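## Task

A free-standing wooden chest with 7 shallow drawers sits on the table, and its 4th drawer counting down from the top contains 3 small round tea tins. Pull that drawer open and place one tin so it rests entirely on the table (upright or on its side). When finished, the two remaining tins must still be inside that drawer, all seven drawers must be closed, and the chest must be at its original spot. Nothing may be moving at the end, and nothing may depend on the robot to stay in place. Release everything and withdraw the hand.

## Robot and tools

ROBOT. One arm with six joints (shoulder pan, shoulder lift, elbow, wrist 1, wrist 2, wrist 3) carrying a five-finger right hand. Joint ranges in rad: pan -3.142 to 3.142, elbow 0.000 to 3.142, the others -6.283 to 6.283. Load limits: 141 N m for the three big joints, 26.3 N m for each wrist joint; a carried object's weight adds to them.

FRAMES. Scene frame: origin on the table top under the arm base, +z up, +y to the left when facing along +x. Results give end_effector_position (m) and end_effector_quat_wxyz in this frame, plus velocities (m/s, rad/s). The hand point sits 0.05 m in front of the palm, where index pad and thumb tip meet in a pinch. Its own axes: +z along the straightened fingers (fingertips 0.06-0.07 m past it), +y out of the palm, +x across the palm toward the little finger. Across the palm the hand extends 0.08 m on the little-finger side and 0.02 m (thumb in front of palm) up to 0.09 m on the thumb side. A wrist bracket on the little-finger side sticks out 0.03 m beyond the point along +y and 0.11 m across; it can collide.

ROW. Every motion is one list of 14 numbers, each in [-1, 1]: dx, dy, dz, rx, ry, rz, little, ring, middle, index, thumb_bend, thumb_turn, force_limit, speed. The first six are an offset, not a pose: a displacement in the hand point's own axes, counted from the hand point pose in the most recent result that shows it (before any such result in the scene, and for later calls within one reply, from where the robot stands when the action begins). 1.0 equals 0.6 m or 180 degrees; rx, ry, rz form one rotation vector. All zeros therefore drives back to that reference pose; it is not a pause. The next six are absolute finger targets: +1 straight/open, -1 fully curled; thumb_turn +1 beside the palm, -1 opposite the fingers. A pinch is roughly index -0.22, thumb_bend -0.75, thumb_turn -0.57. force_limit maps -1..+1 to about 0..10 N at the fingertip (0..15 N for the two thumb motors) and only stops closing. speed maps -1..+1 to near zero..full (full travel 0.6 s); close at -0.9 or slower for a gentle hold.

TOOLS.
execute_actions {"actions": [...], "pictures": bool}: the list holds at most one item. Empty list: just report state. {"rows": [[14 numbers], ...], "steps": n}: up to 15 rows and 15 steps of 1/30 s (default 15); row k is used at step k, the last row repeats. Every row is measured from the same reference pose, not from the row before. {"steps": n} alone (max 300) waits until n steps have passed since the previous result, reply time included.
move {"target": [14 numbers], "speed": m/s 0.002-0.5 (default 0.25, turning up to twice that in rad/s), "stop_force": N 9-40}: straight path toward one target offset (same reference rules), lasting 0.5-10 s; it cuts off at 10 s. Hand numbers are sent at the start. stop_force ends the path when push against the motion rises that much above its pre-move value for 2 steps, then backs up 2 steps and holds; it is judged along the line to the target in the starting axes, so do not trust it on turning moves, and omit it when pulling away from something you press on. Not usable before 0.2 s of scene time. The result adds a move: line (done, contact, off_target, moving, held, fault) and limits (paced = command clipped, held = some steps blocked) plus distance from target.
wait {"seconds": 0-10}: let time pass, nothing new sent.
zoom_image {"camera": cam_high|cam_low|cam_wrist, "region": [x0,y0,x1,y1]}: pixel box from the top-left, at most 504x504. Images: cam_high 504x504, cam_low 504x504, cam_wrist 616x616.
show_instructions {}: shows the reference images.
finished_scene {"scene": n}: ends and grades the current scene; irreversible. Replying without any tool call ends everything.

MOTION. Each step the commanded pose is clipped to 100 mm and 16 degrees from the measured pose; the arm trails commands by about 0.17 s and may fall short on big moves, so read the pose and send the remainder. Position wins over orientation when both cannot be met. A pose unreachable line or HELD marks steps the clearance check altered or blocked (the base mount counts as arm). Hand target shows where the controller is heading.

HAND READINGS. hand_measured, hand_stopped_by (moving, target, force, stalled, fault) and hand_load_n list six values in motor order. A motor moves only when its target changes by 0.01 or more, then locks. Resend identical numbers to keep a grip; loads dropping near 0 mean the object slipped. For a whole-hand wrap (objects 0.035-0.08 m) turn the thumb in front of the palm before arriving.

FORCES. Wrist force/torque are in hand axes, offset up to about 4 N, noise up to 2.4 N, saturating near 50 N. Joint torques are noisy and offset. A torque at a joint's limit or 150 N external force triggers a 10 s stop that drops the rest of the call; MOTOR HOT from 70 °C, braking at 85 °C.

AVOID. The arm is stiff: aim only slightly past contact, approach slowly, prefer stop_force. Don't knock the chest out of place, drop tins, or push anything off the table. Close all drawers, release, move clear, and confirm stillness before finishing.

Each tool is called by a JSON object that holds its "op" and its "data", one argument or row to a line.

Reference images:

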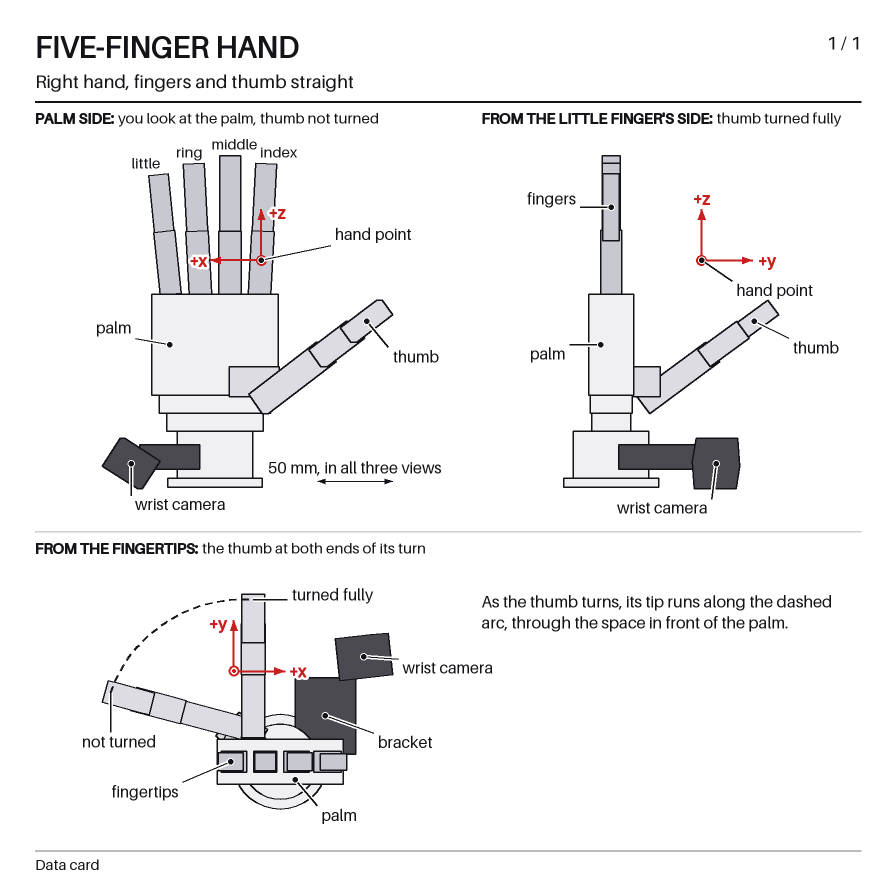

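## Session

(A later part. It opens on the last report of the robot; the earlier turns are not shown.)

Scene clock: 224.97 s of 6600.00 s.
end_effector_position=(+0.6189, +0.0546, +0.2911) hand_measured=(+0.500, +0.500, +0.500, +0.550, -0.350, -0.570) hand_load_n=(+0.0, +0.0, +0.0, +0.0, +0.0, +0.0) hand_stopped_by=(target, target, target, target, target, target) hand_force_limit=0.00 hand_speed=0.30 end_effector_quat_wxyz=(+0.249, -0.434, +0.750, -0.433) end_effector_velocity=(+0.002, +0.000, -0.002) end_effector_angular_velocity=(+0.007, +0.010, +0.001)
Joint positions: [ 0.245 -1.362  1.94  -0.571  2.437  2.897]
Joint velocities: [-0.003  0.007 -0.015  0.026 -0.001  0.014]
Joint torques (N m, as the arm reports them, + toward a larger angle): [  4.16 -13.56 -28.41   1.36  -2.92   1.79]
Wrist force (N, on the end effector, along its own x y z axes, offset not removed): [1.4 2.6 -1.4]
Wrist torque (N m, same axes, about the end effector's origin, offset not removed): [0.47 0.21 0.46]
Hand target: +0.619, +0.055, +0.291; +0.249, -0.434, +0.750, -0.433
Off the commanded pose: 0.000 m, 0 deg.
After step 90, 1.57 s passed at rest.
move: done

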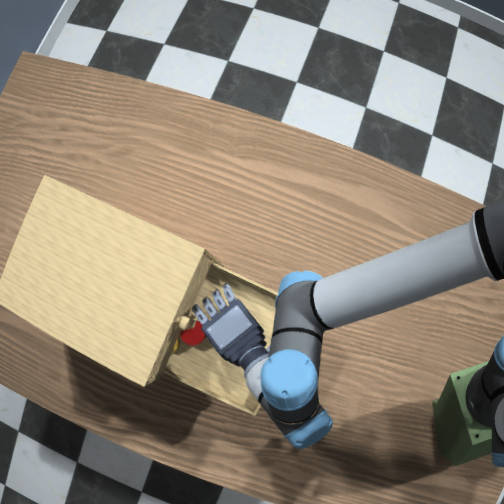

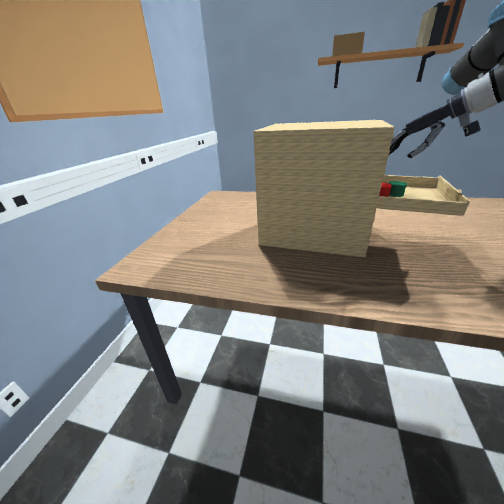

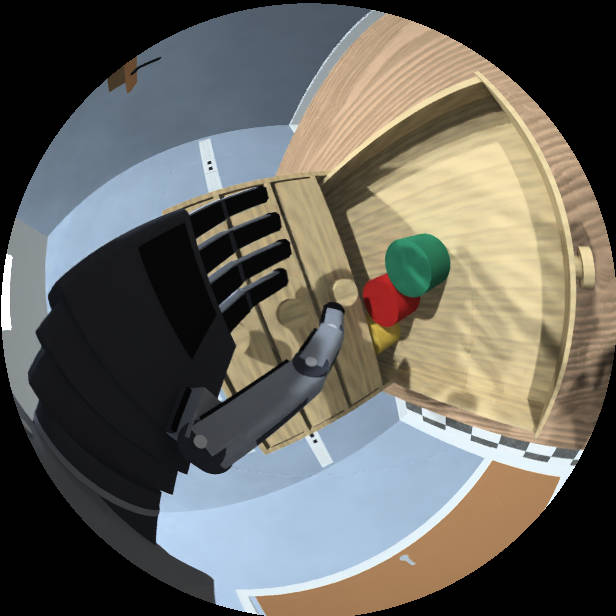

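{"op": "move", "data": {
  "target": [0.0075,0.065,0.023,0,0,0,0.5,0.5,0.5,0.55,-0.35,-0.57,0.0,0.3],
  "speed": 0.06
}}

{"op": "zoom_image", "data": {
  "camera": "cam_wrist",
  "region": [240, 170, 480, 410]
}}

{"op": "zoom_image", "data": {
  "camera": "cam_low",
  "region": [360, 110, 500, 250]
}}

Scene clock: 241.57 s of 6600.00 s.
end_effector_position=(+0.6102, +0.0544, +0.2507) hand_measured=(+0.500, +0.500, +0.500, +0.550, -0.350, -0.570) hand_load_n=(+0.0, +0.0, +0.0, +0.0, +0.0, +0.0) hand_stopped_by=(target, target, target, target, target, target) hand_force_limit=0.00 hand_speed=0.30 end_effector_quat_wxyz=(+0.249, -0.434, +0.750, -0.433) end_effector_velocity=(-0.001, +0.000, -0.002) end_effector_angular_velocity=(-0.001, -0.000, +0.001)
Joint positions: [ 0.198 -1.323  2.004 -0.675  2.39   2.897]
Joint velocities: [-0.002  0.003  0.003 -0.006 -0.003 -0.001]
Joint torques (N m, as the arm reports them, + toward a larger angle): [  4.09 -14.65   1.54  -2.78  -2.94  -1.78]
Wrist force (N, on the end effector, along its own x y z axes, offset not removed): [2.1 1.7 2.1]
Wrist torque (N m, same axes, about the end effector's origin, offset not removed): [0.27 -0.10 0.39]
Hand target: +0.610, +0.054, +0.250; +0.249, -0.434, +0.750, -0.433
Off the commanded pose: 0.000 m, 0 deg.
After step 90, 12.47 s passed at rest.
move: done

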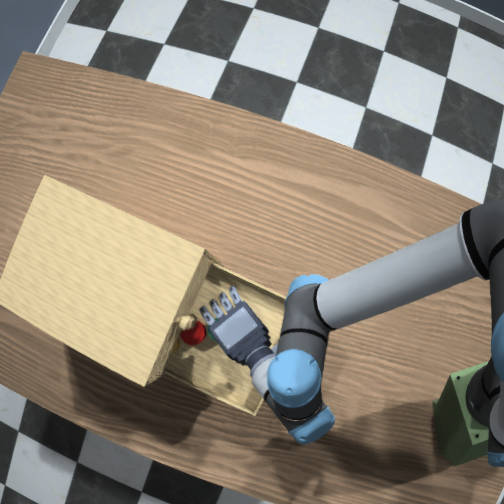

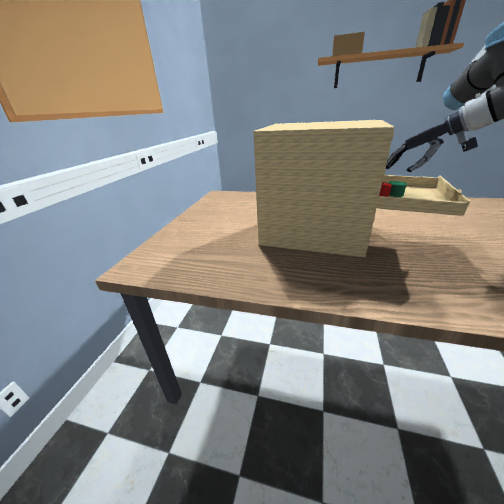

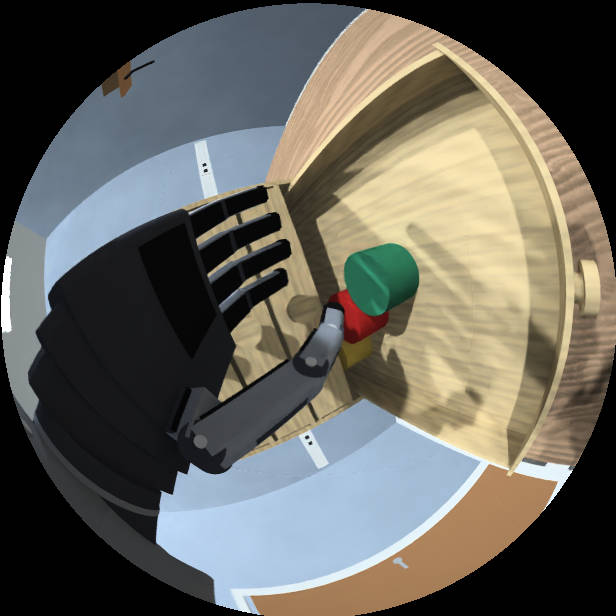

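Region (240, 170, 480, 410) of cam_wrist's 616x616 image, scaled by 2.100, with more detail than that image has.

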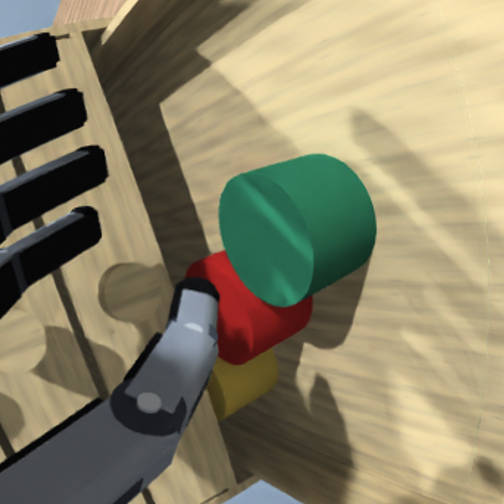

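Region (360, 110, 500, 250) of cam_low's 504x504 image, scaled by 3.600, with more detail than that image has.

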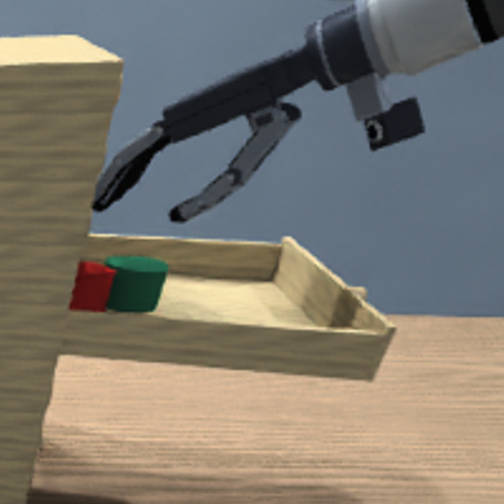

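{"op": "move", "data": {
  "target": [0.006,0.032,0.012,0,0,0,0.5,0.5,0.5,0.55,-0.35,-0.57,0.0,0.3],
  "speed": 0.04
}}

{"op": "zoom_image", "data": {
  "camera": "cam_wrist",
  "region": [240, 170, 480, 410]
}}

{"op": "zoom_image", "data": {
  "camera": "cam_low",
  "region": [360, 120, 480, 240]
}}

Scene clock: 249.23 s of 6600.00 s.
end_effector_position=(+0.6055, +0.0530, +0.2307) hand_measured=(+0.500, +0.500, +0.500, +0.550, -0.350, -0.570) hand_load_n=(+0.0, +0.0, +0.0, +0.0, +0.0, +0.0) hand_stopped_by=(target, target, target, target, target, target) hand_force_limit=0.00 hand_speed=0.30 end_effector_quat_wxyz=(+0.249, -0.434, +0.750, -0.433) end_effector_velocity=(-0.001, -0.000, -0.003) end_effector_angular_velocity=(-0.001, +0.001, +0.000)
Joint positions: [ 0.171 -1.302  2.035 -0.726  2.363  2.897]
Joint velocities: [-0.004  0.002  0.005 -0.007 -0.003 -0.001]
Joint torques (N m, as the arm reports them, + toward a larger angle): [  4.56 -15.29   2.18  -2.8   -2.95  -1.79]
Wrist force (N, on the end effector, along its own x y z axes, offset not removed): [0.5 -0.1 -0.1]
Wrist torque (N m, same axes, about the end effector's origin, offset not removed): [-0.01 0.24 0.29]
Hand target: +0.605, +0.053, +0.230; +0.249, -0.434, +0.750, -0.433
Off the commanded pose: 0.000 m, 0 deg.
After step 90, 3.80 s passed at rest.
move: done

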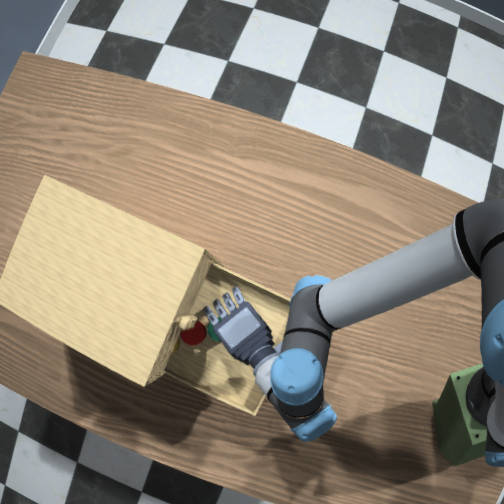

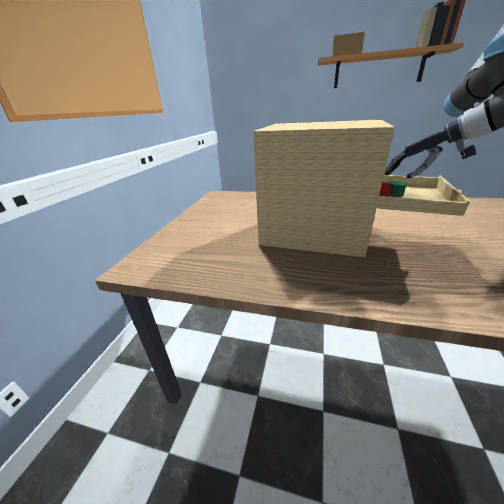

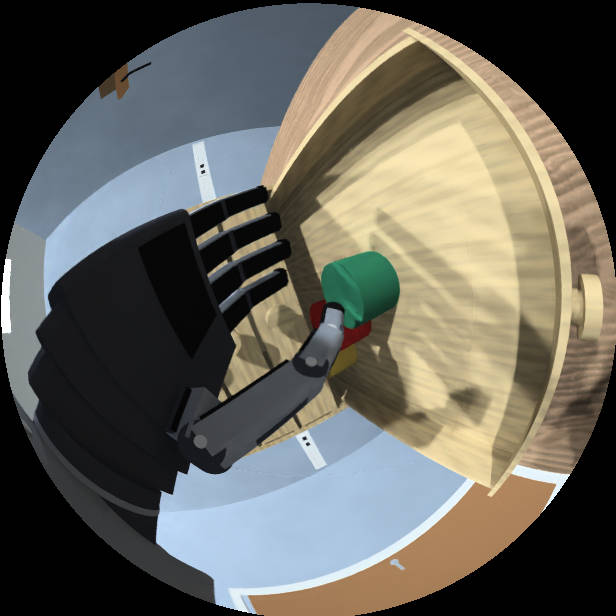

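Region (240, 170, 480, 410) of cam_wrist's 616x616 image, scaled by 2.100, with more detail than that image has.

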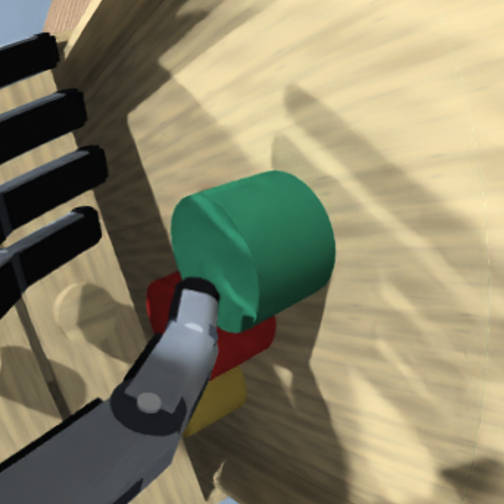

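Region (360, 120, 480, 240) of cam_low's 504x504 image, scaled by 4.200, with more detail than that image has.

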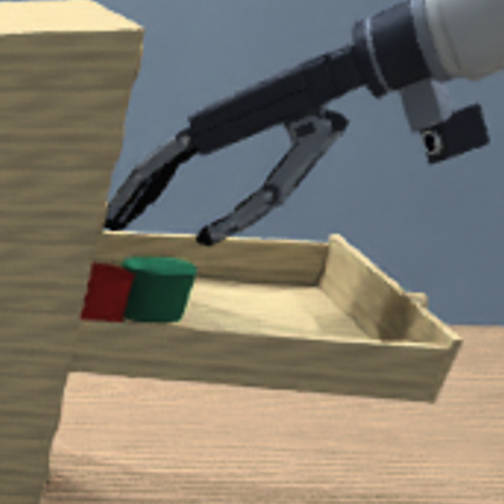

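{"op": "execute_actions", "data": {
  "actions": [
    {"rows":[[0,0,0,0,0,0,0.55,0.55,0.55,0.62,-0.1,-0.57,0.0,0.3]],"steps":6}
  ],
  "pictures": false
}}

{"op": "move", "data": {
  "target": [0,0.029,0.0167,0,0,0,0.55,0.55,0.55,0.62,-0.1,-0.57,0.0,0.3],
  "speed": 0.02
}}

{"op": "zoom_image", "data": {
  "camera": "cam_wrist",
  "region": [240, 170, 480, 410]
}}

{"op": "zoom_image", "data": {
  "camera": "cam_low",
  "region": [360, 120, 480, 240]
}}

Scene clock: 254.67 s of 6600.00 s.
end_effector_position=(+0.6054, +0.0529, +0.2304) hand_measured=(+0.550, +0.550, +0.550, +0.620, -0.218, -0.570) hand_load_n=(+0.0, +0.0, +0.0, +0.0, +0.0, +0.0) hand_stopped_by=(moving, moving, moving, moving, moving, target) hand_force_limit=0.00 hand_speed=0.30 end_effector_quat_wxyz=(+0.249, -0.434, +0.750, -0.433) end_effector_velocity=(-0.000, -0.001, -0.000) end_effector_angular_velocity=(-0.001, +0.003, -0.002)
Joint positions: [ 0.171 -1.302  2.035 -0.727  2.363  2.896]
Joint velocities: [ 0.    -0.    -0.002  0.004  0.003  0.   ]
Joint torques (N m, as the arm reports them, + toward a larger angle): [ 26.64 -30.22 -28.33   1.57   1.93  -0.36]
Wrist force (N, on the end effector, along its own x y z axes, offset not removed): [2.5 1.9 -0.1]
Wrist torque (N m, same axes, about the end effector's origin, offset not removed): [0.26 -0.14 0.46]
Hand target: +0.606, +0.053, +0.231; +0.249, -0.434, +0.750, -0.433
Off the commanded pose: 0.000 m, 0 deg.
Steps of this call (steps 1 to 90: nothing new was sent; then 2.23 s passed at rest; steps 91 to 96: all 6 steps of this action). Readings (end_effector_position | what the end effector reports):
91: (+0.6055, +0.0529, +0.2305) | hand_measured=(+0.500, +0.500, +0.500, +0.550, -0.350, -0.570) hand_load_n=(+0.0, +0.0, +0.0, +0.0, +0.0, +0.0) hand_stopped_by=(moving, moving, moving, moving, moving, target) hand_force_limit=0.00 hand_speed=0.30
92: (+0.6055, +0.0529, +0.2305) | hand_measured=(+0.500, +0.500, +0.500, +0.550, -0.350, -0.570) hand_load_n=(+0.0, +0.0, +0.0, +0.0, +0.0, +0.0) hand_stopped_by=(moving, moving, moving, moving, moving, target) hand_force_limit=0.00 hand_speed=0.30
94: (+0.6054, +0.0530, +0.2304) | hand_measured=(+0.546, +0.546, +0.546, +0.614, -0.308, -0.570) hand_load_n=(+0.0, +0.0, +0.0, +0.0, +0.0, +0.0) hand_stopped_by=(moving, moving, moving, moving, moving, target) hand_force_limit=0.00 hand_speed=0.30
96: the state above

Scene clock: 256.23 s of 6600.00 s.
end_effector_position=(+0.6054, +0.0530, +0.2108) hand_measured=(+0.550, +0.550, +0.550, +0.620, -0.100, -0.570) hand_load_n=(+0.0, +0.0, +0.0, +0.0, +0.0, +0.0) hand_stopped_by=(target, target, target, target, target, target) hand_force_limit=0.00 hand_speed=0.30 end_effector_quat_wxyz=(+0.249, -0.434, +0.750, -0.433) end_effector_velocity=(+0.000, -0.000, -0.002) end_effector_angular_velocity=(+0.000, -0.001, -0.001)
Joint positions: [ 0.147 -1.27   2.048 -0.772  2.339  2.896]
Joint velocities: [-0.003  0.004  0.001 -0.006 -0.003  0.   ]
Joint torques (N m, as the arm reports them, + toward a larger angle): [  4.31 -15.47   4.65  -2.52  -2.81  -1.82]
Wrist force (N, on the end effector, along its own x y z axes, offset not removed): [2.8 0.9 1.9]
Wrist torque (N m, same axes, about the end effector's origin, offset not removed): [0.05 -0.27 0.45]
Hand target: +0.605, +0.053, +0.210; +0.249, -0.434, +0.750, -0.433
Off the commanded pose: 0.000 m, 0 deg.
move: done

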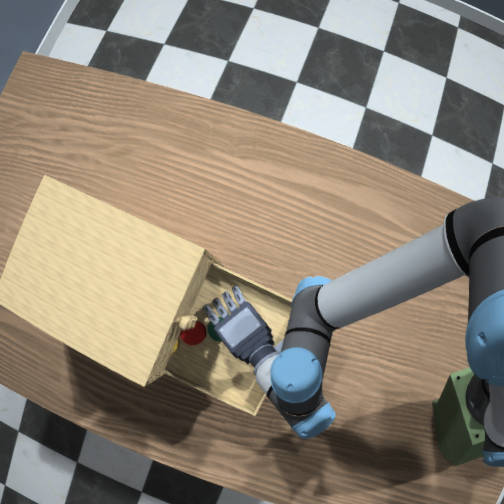

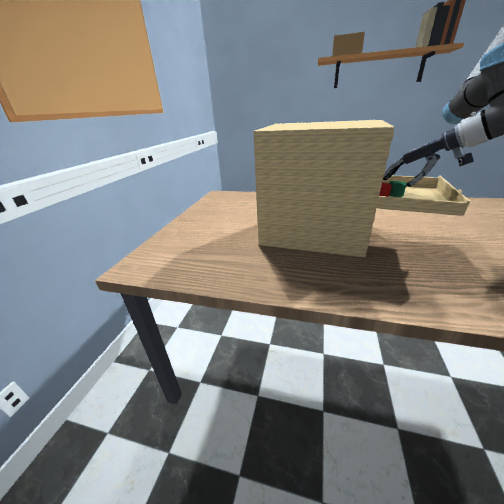

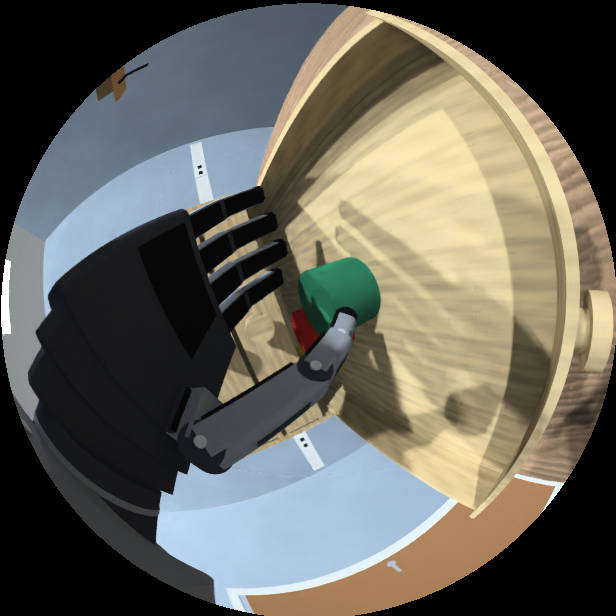

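Region (240, 170, 480, 410) of cam_wrist's 616x616 image, scaled by 2.100, with more detail than that image has.

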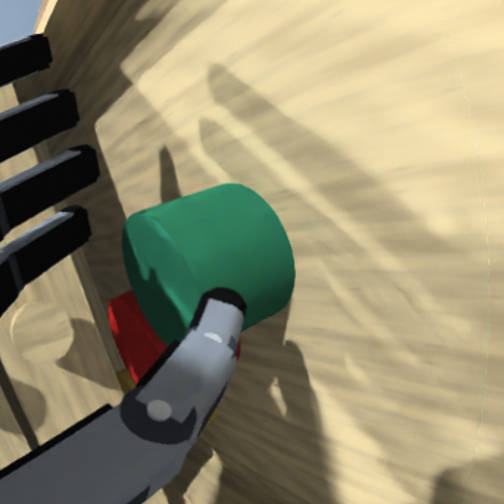

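Region (360, 120, 480, 240) of cam_low's 504x504 image, scaled by 4.200, with more detail than that image has.

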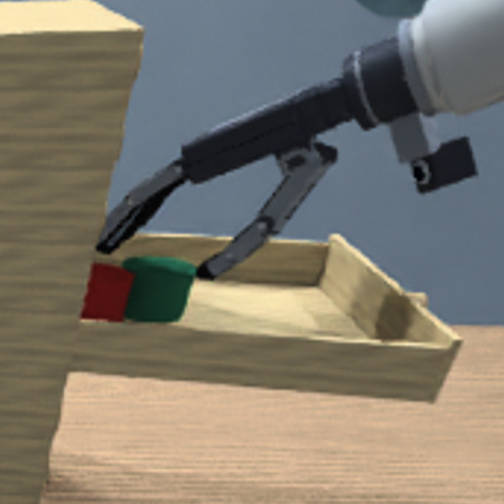

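{"op": "move", "data": {
  "target": [0.003,0.029,0.01,0,0,0,0.55,0.55,0.55,0.62,-0.1,-0.57,0.0,0.3],
  "speed": 0.02
}}

{"op": "zoom_image", "data": {
  "camera": "cam_wrist",
  "region": [240, 170, 480, 410]
}}

{"op": "zoom_image", "data": {
  "camera": "cam_low",
  "region": [360, 120, 480, 240]
}}

Scene clock: 259.73 s of 6600.00 s.
end_effector_position=(+0.6016, +0.0531, +0.1930) hand_measured=(+0.550, +0.550, +0.550, +0.620, -0.100, -0.570) hand_load_n=(+0.0, +0.0, +0.0, +0.0, +0.0, +0.0) hand_stopped_by=(target, target, target, target, target, target) hand_force_limit=0.00 hand_speed=0.30 end_effector_quat_wxyz=(+0.249, -0.434, +0.750, -0.433) end_effector_velocity=(-0.000, -0.000, -0.002) end_effector_angular_velocity=(-0.000, -0.001, +0.000)
Joint positions: [ 0.126 -1.244  2.069 -0.818  2.318  2.896]
Joint velocities: [-0.003  0.003  0.002 -0.006 -0.003 -0.001]
Joint torques (N m, as the arm reports them, + toward a larger angle): [  5.73 -16.6    4.93  -2.67  -3.02  -1.91]
Wrist force (N, on the end effector, along its own x y z axes, offset not removed): [1.0 1.4 0.7]
Wrist torque (N m, same axes, about the end effector's origin, offset not removed): [0.09 0.13 0.39]
Hand target: +0.601, +0.053, +0.193; +0.249, -0.434, +0.750, -0.433
Off the commanded pose: 0.000 m, 0 deg.
move: done

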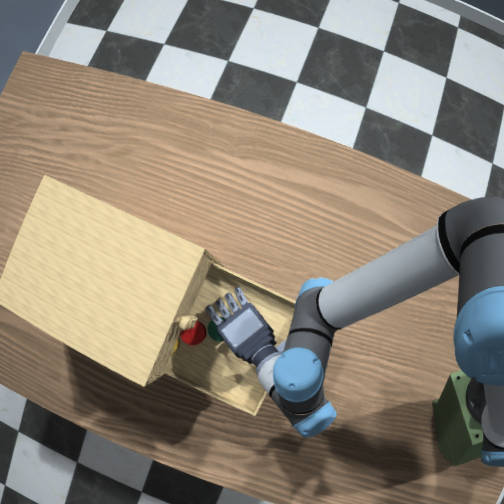

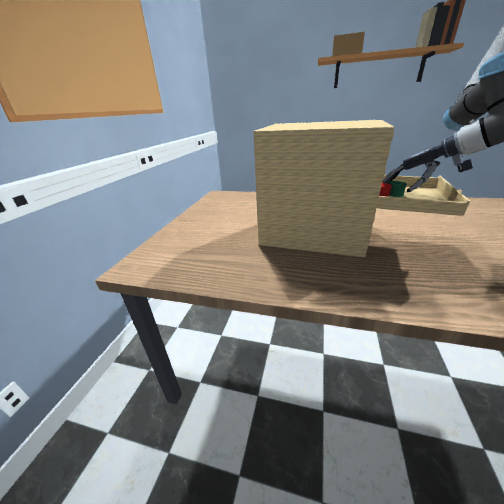

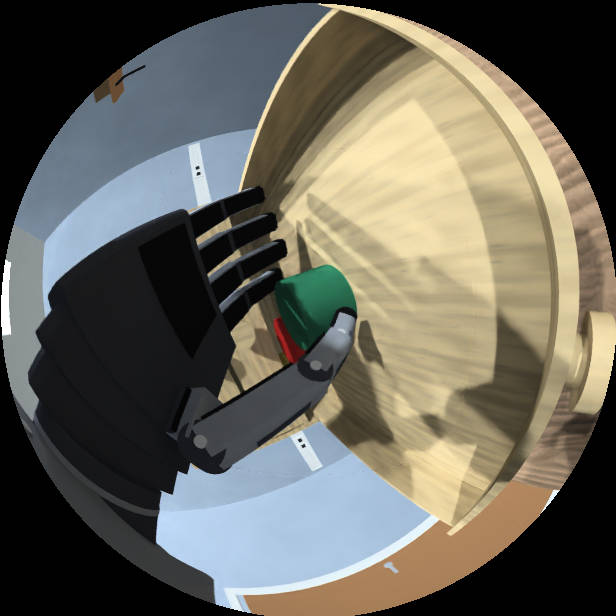

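Region (240, 170, 480, 410) of cam_wrist's 616x616 image, scaled by 2.100, with more detail than that image has.

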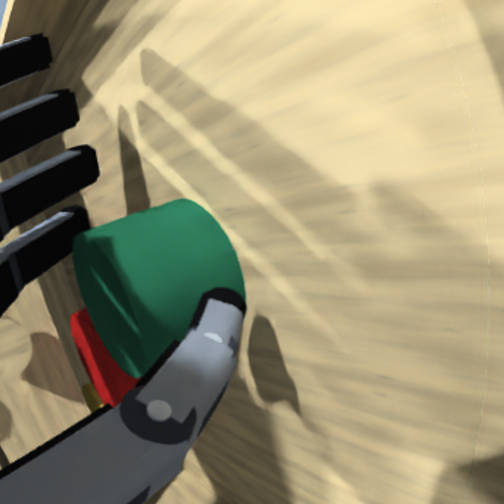

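Region (360, 120, 480, 240) of cam_low's 504x504 image, scaled by 4.200, with more detail than that image has.

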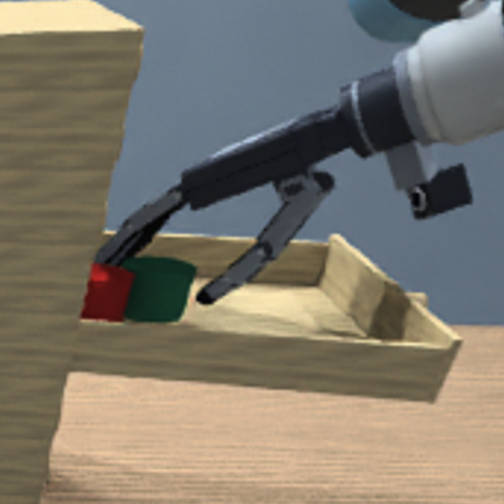

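{"op": "execute_actions", "data": {
  "actions": [
    {"rows":[[0,0,0,0,0,0,0.55,0.55,0.55,0.1,-0.6,-0.57,-0.1,-0.7]],"steps":15}
  ],
  "pictures": false
}}

{"op": "wait", "data": {
  "seconds": 0.7
}}

{"op": "zoom_image", "data": {
  "camera": "cam_wrist",
  "region": [240, 170, 480, 410]
}}

{"op": "zoom_image", "data": {
  "camera": "cam_low",
  "region": [360, 120, 480, 240]
}}

Scene clock: 262.43 s of 6600.00 s.
end_effector_position=(+0.6015, +0.0531, +0.1928) hand_measured=(+0.550, +0.550, +0.550, +0.422, -0.224, -0.570) hand_load_n=(+0.0, +0.0, +0.0, +1.5, +2.0, -0.5) hand_stopped_by=(target, target, target, moving, moving, target) hand_force_limit=-0.10 hand_speed=-0.70 end_effector_quat_wxyz=(+0.249, -0.434, +0.750, -0.433) end_effector_velocity=(-0.000, +0.000, +0.001) end_effector_angular_velocity=(-0.000, -0.001, +0.001)
Joint positions: [ 0.126 -1.244  2.069 -0.818  2.318  2.896]
Joint velocities: [ 0.001 -0.001  0.001 -0.     0.    -0.001]
Joint torques (N m, as the arm reports them, + toward a larger angle): [ 31.19 -39.57 -23.03   1.82   2.22  -0.7 ]
Wrist force (N, on the end effector, along its own x y z axes, offset not removed): [-0.5 1.1 -0.6]
Wrist torque (N m, same axes, about the end effector's origin, offset not removed): [0.30 0.32 0.31]
Hand target: +0.602, +0.053, +0.193; +0.249, -0.434, +0.750, -0.433
Off the commanded pose: 0.000 m, 0 deg.
Steps of this call (steps 1 to 66: nothing new was sent; steps 67 to 81: all 15 steps of this action). Readings (end_effector_position | what the end effector reports):
67: (+0.6015, +0.0531, +0.1927) | hand_measured=(+0.550, +0.550, +0.550, +0.620, -0.100, -0.570) hand_load_n=(+0.0, +0.0, +0.0, +0.0, +0.0, +0.0) hand_stopped_by=(target, target, target, moving, moving, target) hand_force_limit=-0.10 hand_speed=-0.70
68: (+0.6015, +0.0531, +0.1927) | hand_measured=(+0.550, +0.550, +0.550, +0.620, -0.100, -0.570) hand_load_n=(+0.0, +0.0, +0.0, +0.0, +0.0, +0.0) hand_stopped_by=(target, target, target, moving, moving, target) hand_force_limit=-0.10 hand_speed=-0.70
70: (+0.6015, +0.0532, +0.1927) | hand_measured=(+0.550, +0.550, +0.550, +0.604, -0.110, -0.570) hand_load_n=(+0.0, +0.0, +0.0, +0.0, +0.0, +0.0) hand_stopped_by=(target, target, target, moving, moving, target) hand_force_limit=-0.10 hand_speed=-0.70
74: (+0.6014, +0.0531, +0.1926) | hand_measured=(+0.550, +0.550, +0.550, +0.538, -0.152, -0.570) hand_load_n=(+0.0, +0.0, +0.0, +0.0, +0.0, +0.0) hand_stopped_by=(target, target, target, moving, moving, target) hand_force_limit=-0.10 hand_speed=-0.70
81: the state above

Scene clock: 263.13 s of 6600.00 s.
end_effector_position=(+0.6016, +0.0531, +0.1930) hand_measured=(+0.550, +0.550, +0.550, +0.390, -0.234, -0.570) hand_load_n=(+0.0, +0.0, +0.0, +6.0, +7.0, -1.0) hand_stopped_by=(target, target, target, force, force, target) hand_force_limit=-0.10 hand_speed=-0.70 end_effector_quat_wxyz=(+0.249, -0.434, +0.750, -0.433) end_effector_velocity=(+0.001, +0.000, +0.001) end_effector_angular_velocity=(+0.000, -0.002, +0.000)
Joint positions: [ 0.126 -1.244  2.069 -0.818  2.318  2.896]
Joint velocities: [ 0.001 -0.    -0.001  0.     0.     0.   ]
Joint torques (N m, as the arm reports them, + toward a larger angle): [ 29.91 -38.83 -23.1    1.72   2.09   1.28]
Wrist force (N, on the end effector, along its own x y z axes, offset not removed): [2.8 -2.3 -0.6]
Wrist torque (N m, same axes, about the end effector's origin, offset not removed): [0.09 -0.06 0.47]
Hand target: +0.602, +0.053, +0.193; +0.249, -0.434, +0.750, -0.433
Off the commanded pose: 0.000 m, 0 deg.
Steps of this call (steps 1 to 21: nothing new was sent). Readings (end_effector_position | what the end effector reports):
1: (+0.6015, +0.0531, +0.1929) | hand_measured=(+0.550, +0.550, +0.550, +0.406, -0.230, -0.570) hand_load_n=(+0.0, +0.0, +0.0, +4.0, +4.5, -0.5) hand_stopped_by=(target, target, target, moving, moving, target) hand_force_limit=-0.10 hand_speed=-0.70
2: (+0.6015, +0.0531, +0.1929) | hand_measured=(+0.550, +0.550, +0.550, +0.390, -0.238, -0.570) hand_load_n=(+0.0, +0.0, +0.0, +6.5, +7.5, -1.0) hand_stopped_by=(target, target, target, force, force, target) hand_force_limit=-0.10 hand_speed=-0.70
4: (+0.6015, +0.0531, +0.1929) | hand_measured=(+0.550, +0.550, +0.550, +0.390, -0.234, -0.570) hand_load_n=(+0.0, +0.0, +0.0, +6.0, +7.0, -1.0) hand_stopped_by=(target, target, target, force, force, target) hand_force_limit=-0.10 hand_speed=-0.70
8: (+0.6015, +0.0531, +0.1929) | hand_measured=(+0.550, +0.550, +0.550, +0.390, -0.234, -0.570) hand_load_n=(+0.0, +0.0, +0.0, +6.0, +7.0, -1.0) hand_stopped_by=(target, target, target, force, force, target) hand_force_limit=-0.10 hand_speed=-0.70
21: the state above

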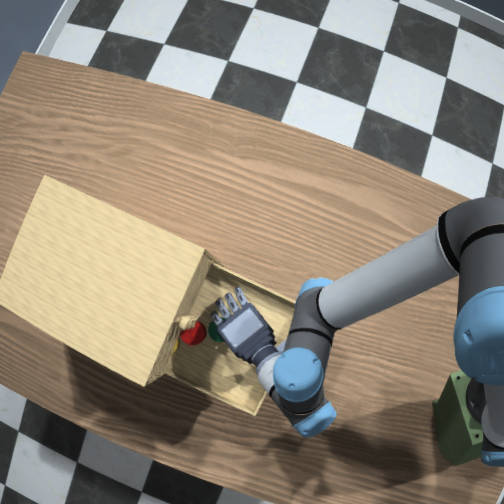

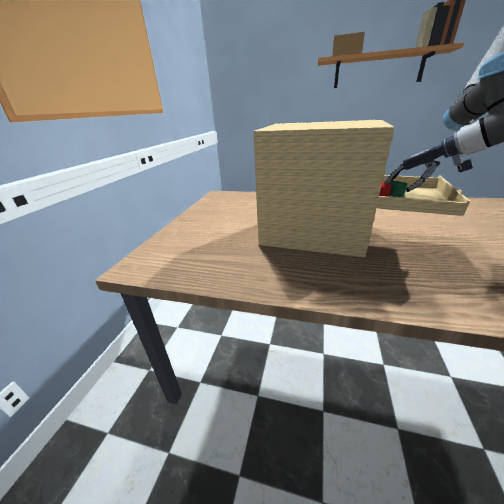

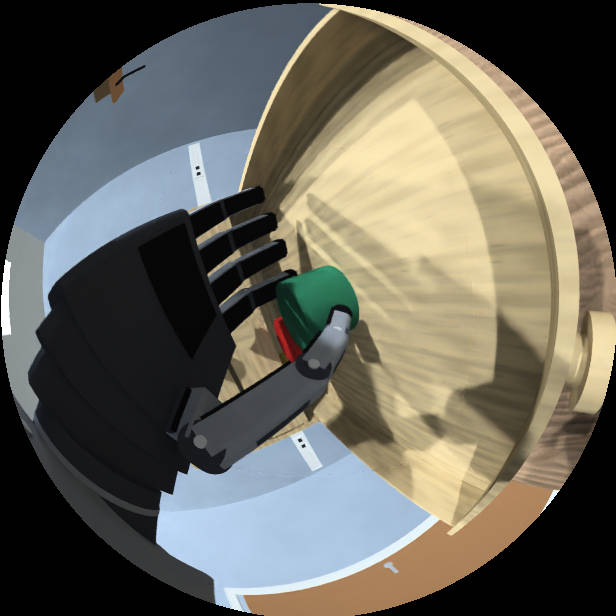

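Region (240, 170, 480, 410) of cam_wrist's 616x616 image, scaled by 2.100, with more detail than that image has.

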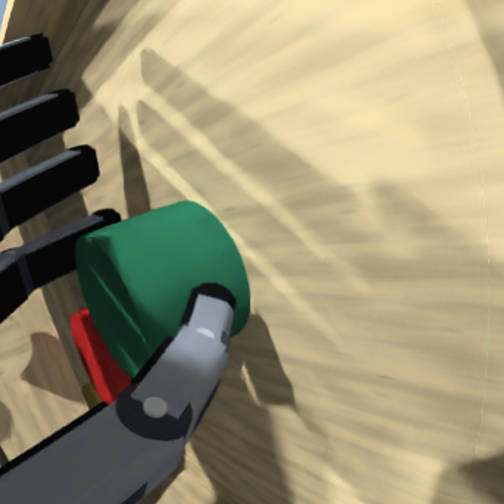

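Region (360, 120, 480, 240) of cam_low's 504x504 image, scaled by 4.200, with more detail than that image has.

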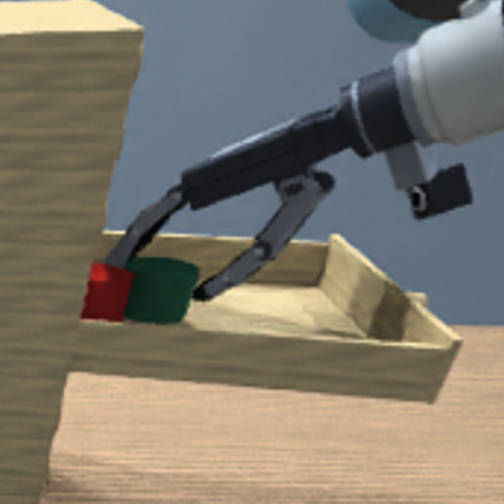

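{"op": "move", "data": {
  "target": [0.005,-0.0245,-0.024,0,0,0,0.55,0.55,0.55,0.1,-0.6,-0.57,-0.1,-0.7],
  "speed": 0.025
}}

{"op": "zoom_image", "data": {
  "camera": "cam_low",
  "region": [360, 120, 480, 240]
}}

Scene clock: 265.83 s of 6600.00 s.
end_effector_position=(+0.5957, +0.0531, +0.2127) hand_measured=(+0.550, +0.550, +0.550, +0.390, -0.234, -0.570) hand_load_n=(+0.0, +0.0, +0.0, +5.5, +8.0, -1.0) hand_stopped_by=(target, target, target, force, force, target) hand_force_limit=-0.10 hand_speed=-0.70 end_effector_quat_wxyz=(+0.249, -0.434, +0.750, -0.433) end_effector_velocity=(-0.001, -0.001, +0.002) end_effector_angular_velocity=(-0.001, +0.001, -0.001)
Joint positions: [ 0.152 -1.285  2.074 -0.783  2.344  2.896]
Joint velocities: [ 0.001 -0.004  0.     0.004  0.003 -0.   ]
Joint torques (N m, as the arm reports them, + toward a larger angle): [ 30.04 -39.22   4.73   1.49   1.97   1.84]
Wrist force (N, on the end effector, along its own x y z axes, offset not removed): [-0.3 0.4 -0.7]
Wrist torque (N m, same axes, about the end effector's origin, offset not removed): [0.13 0.33 0.19]
Hand target: +0.596, +0.053, +0.213; +0.249, -0.434, +0.750, -0.433
Off the commanded pose: 0.000 m, 0 deg.
move: done

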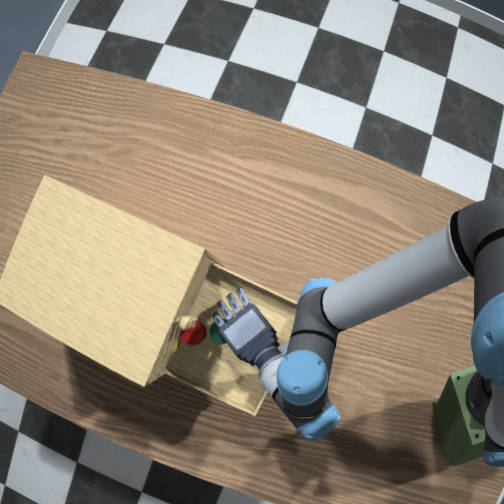

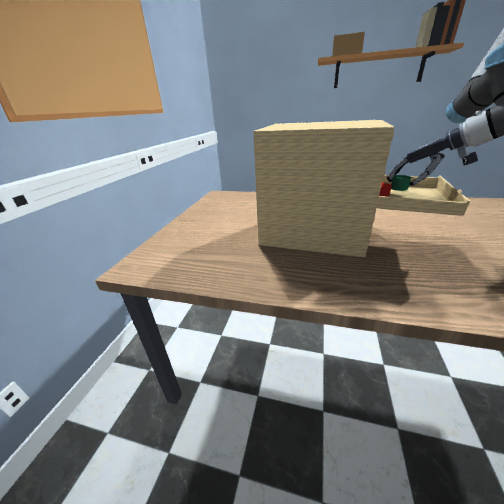

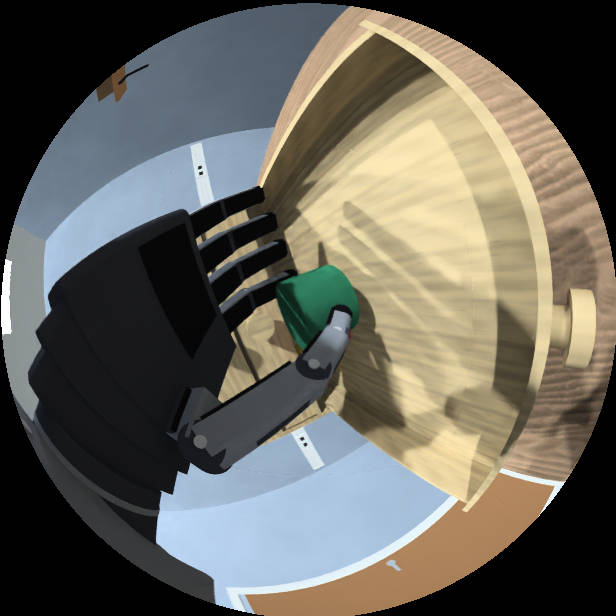

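Region (360, 120, 480, 240) of cam_low's 504x504 image, scaled by 4.200, with more detail than that image has.

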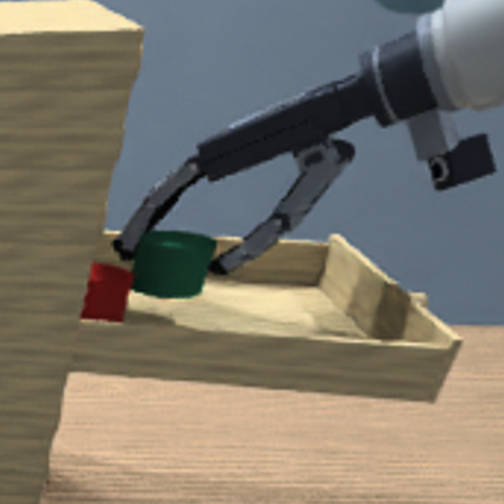

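{"op": "move", "data": {
  "target": [0.025,-0.101,-0.108,0,0,0,0.55,0.55,0.55,0.1,-0.6,-0.57,-0.1,-0.7],
  "speed": 0.08
}}

{"op": "move", "data": {
  "target": [0.436,-0.111,0.192,0,0,0,0.55,0.55,0.55,0.1,-0.6,-0.57,-0.1,-0.7],
  "speed": 0.15
}}

Scene clock: 271.87 s of 6600.00 s.
end_effector_position=(+0.5660, +0.0531, +0.2973) hand_measured=(+0.550, +0.550, +0.550, +0.390, -0.234, -0.570) hand_load_n=(+0.0, +0.0, +0.0, +5.5, +8.0, -1.0) hand_stopped_by=(target, target, target, force, force, target) hand_force_limit=-0.10 hand_speed=-0.70 end_effector_quat_wxyz=(+0.249, -0.434, +0.750, -0.433) end_effector_velocity=(+0.000, -0.000, +0.003) end_effector_angular_velocity=(+0.001, -0.002, -0.001)
Joint positions: [ 0.277 -1.447  2.074 -0.619  2.469  2.898]
Joint velocities: [ 0.004 -0.004 -0.003  0.004  0.004  0.001]
Joint torques (N m, as the arm reports them, + toward a larger angle): [ 26.28 -35.18 -29.36   1.51   1.95   1.86]
Wrist force (N, on the end effector, along its own x y z axes, offset not removed): [1.4 2.8 0.8]
Wrist torque (N m, same axes, about the end effector's origin, offset not removed): [0.32 0.00 0.54]
Hand target: +0.566, +0.053, +0.298; +0.249, -0.434, +0.750, -0.433
Off the commanded pose: 0.000 m, 0 deg.
After step 90, 1.43 s passed at rest.
move: done

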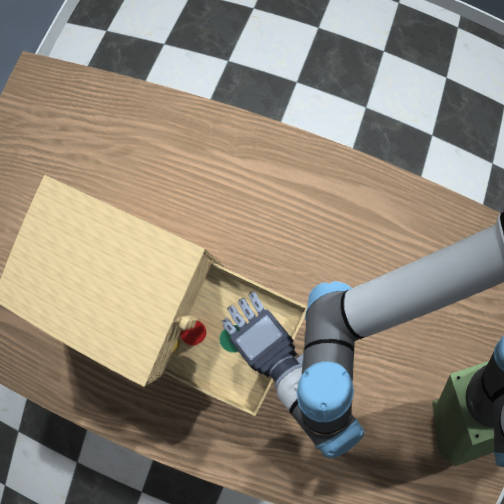

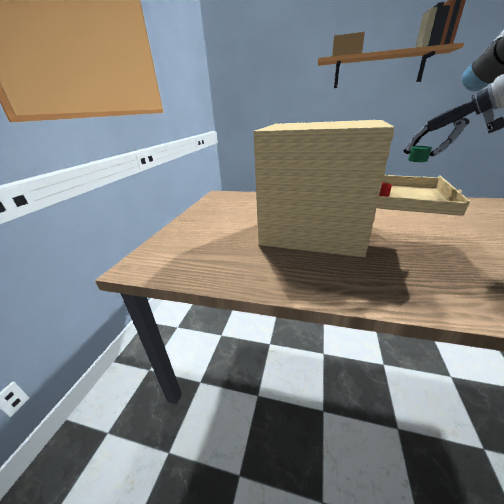

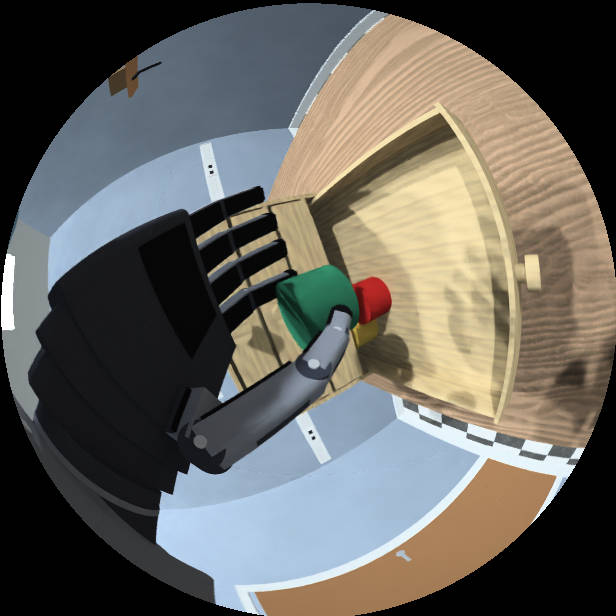

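Scene clock: 274.40 s of 6600.00 s.
end_effector_position=(+0.5507, -0.2395, +0.2978) hand_measured=(+0.550, +0.550, +0.550, +0.390, -0.234, -0.570) hand_load_n=(+0.0, +0.0, +0.0, +5.5, +8.0, -1.0) hand_stopped_by=(target, target, target, force, force, target) hand_force_limit=-0.10 hand_speed=-0.70 end_effector_quat_wxyz=(+0.249, -0.434, +0.750, -0.433) end_effector_velocity=(-0.000, -0.002, -0.000) end_effector_angular_velocity=(+0.001, -0.001, +0.002)
Joint positions: [-0.613 -1.909  2.116 -0.203  1.579  2.892]
Joint velocities: [-0.009 -0.001 -0.002  0.003 -0.012  0.   ]
Joint torques (N m, as the arm reports them, + toward a larger angle): [ -3.99 -34.54 -30.9    1.89  -2.96   1.87]
Wrist force (N, on the end effector, along its own x y z axes, offset not removed): [0.6 -0.3 0.5]
Wrist torque (N m, same axes, about the end effector's origin, offset not removed): [-0.11 0.16 0.30]
Hand target: +0.551, -0.240, +0.298; +0.249, -0.434, +0.750, -0.433
Off the commanded pose: 0.001 m, 0 deg.
move: done

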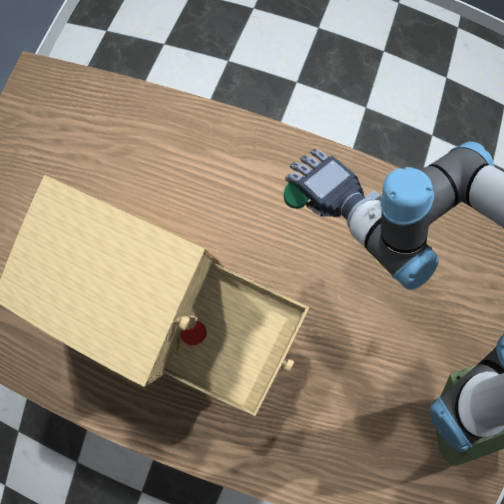

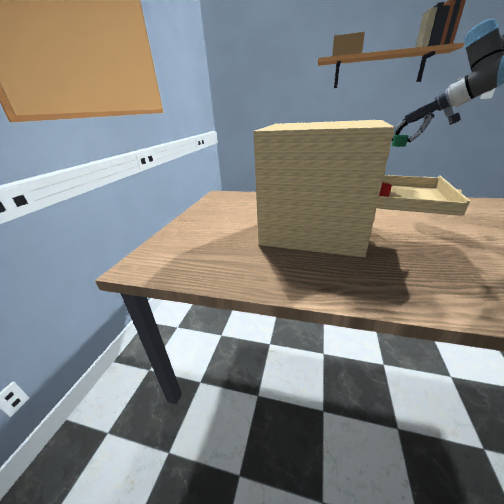

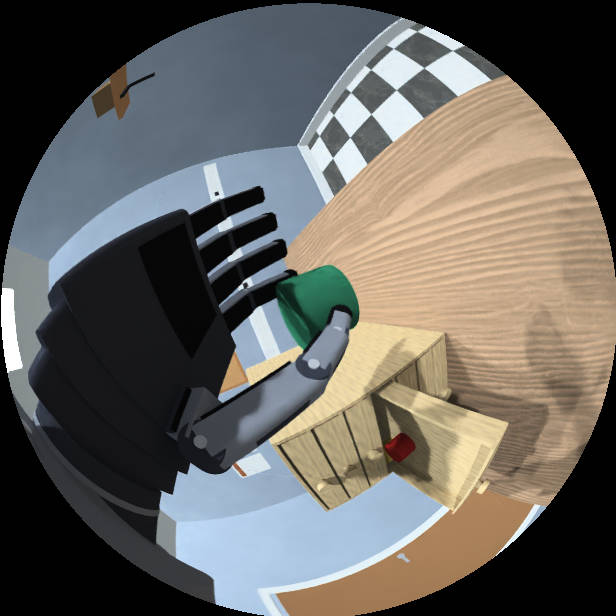

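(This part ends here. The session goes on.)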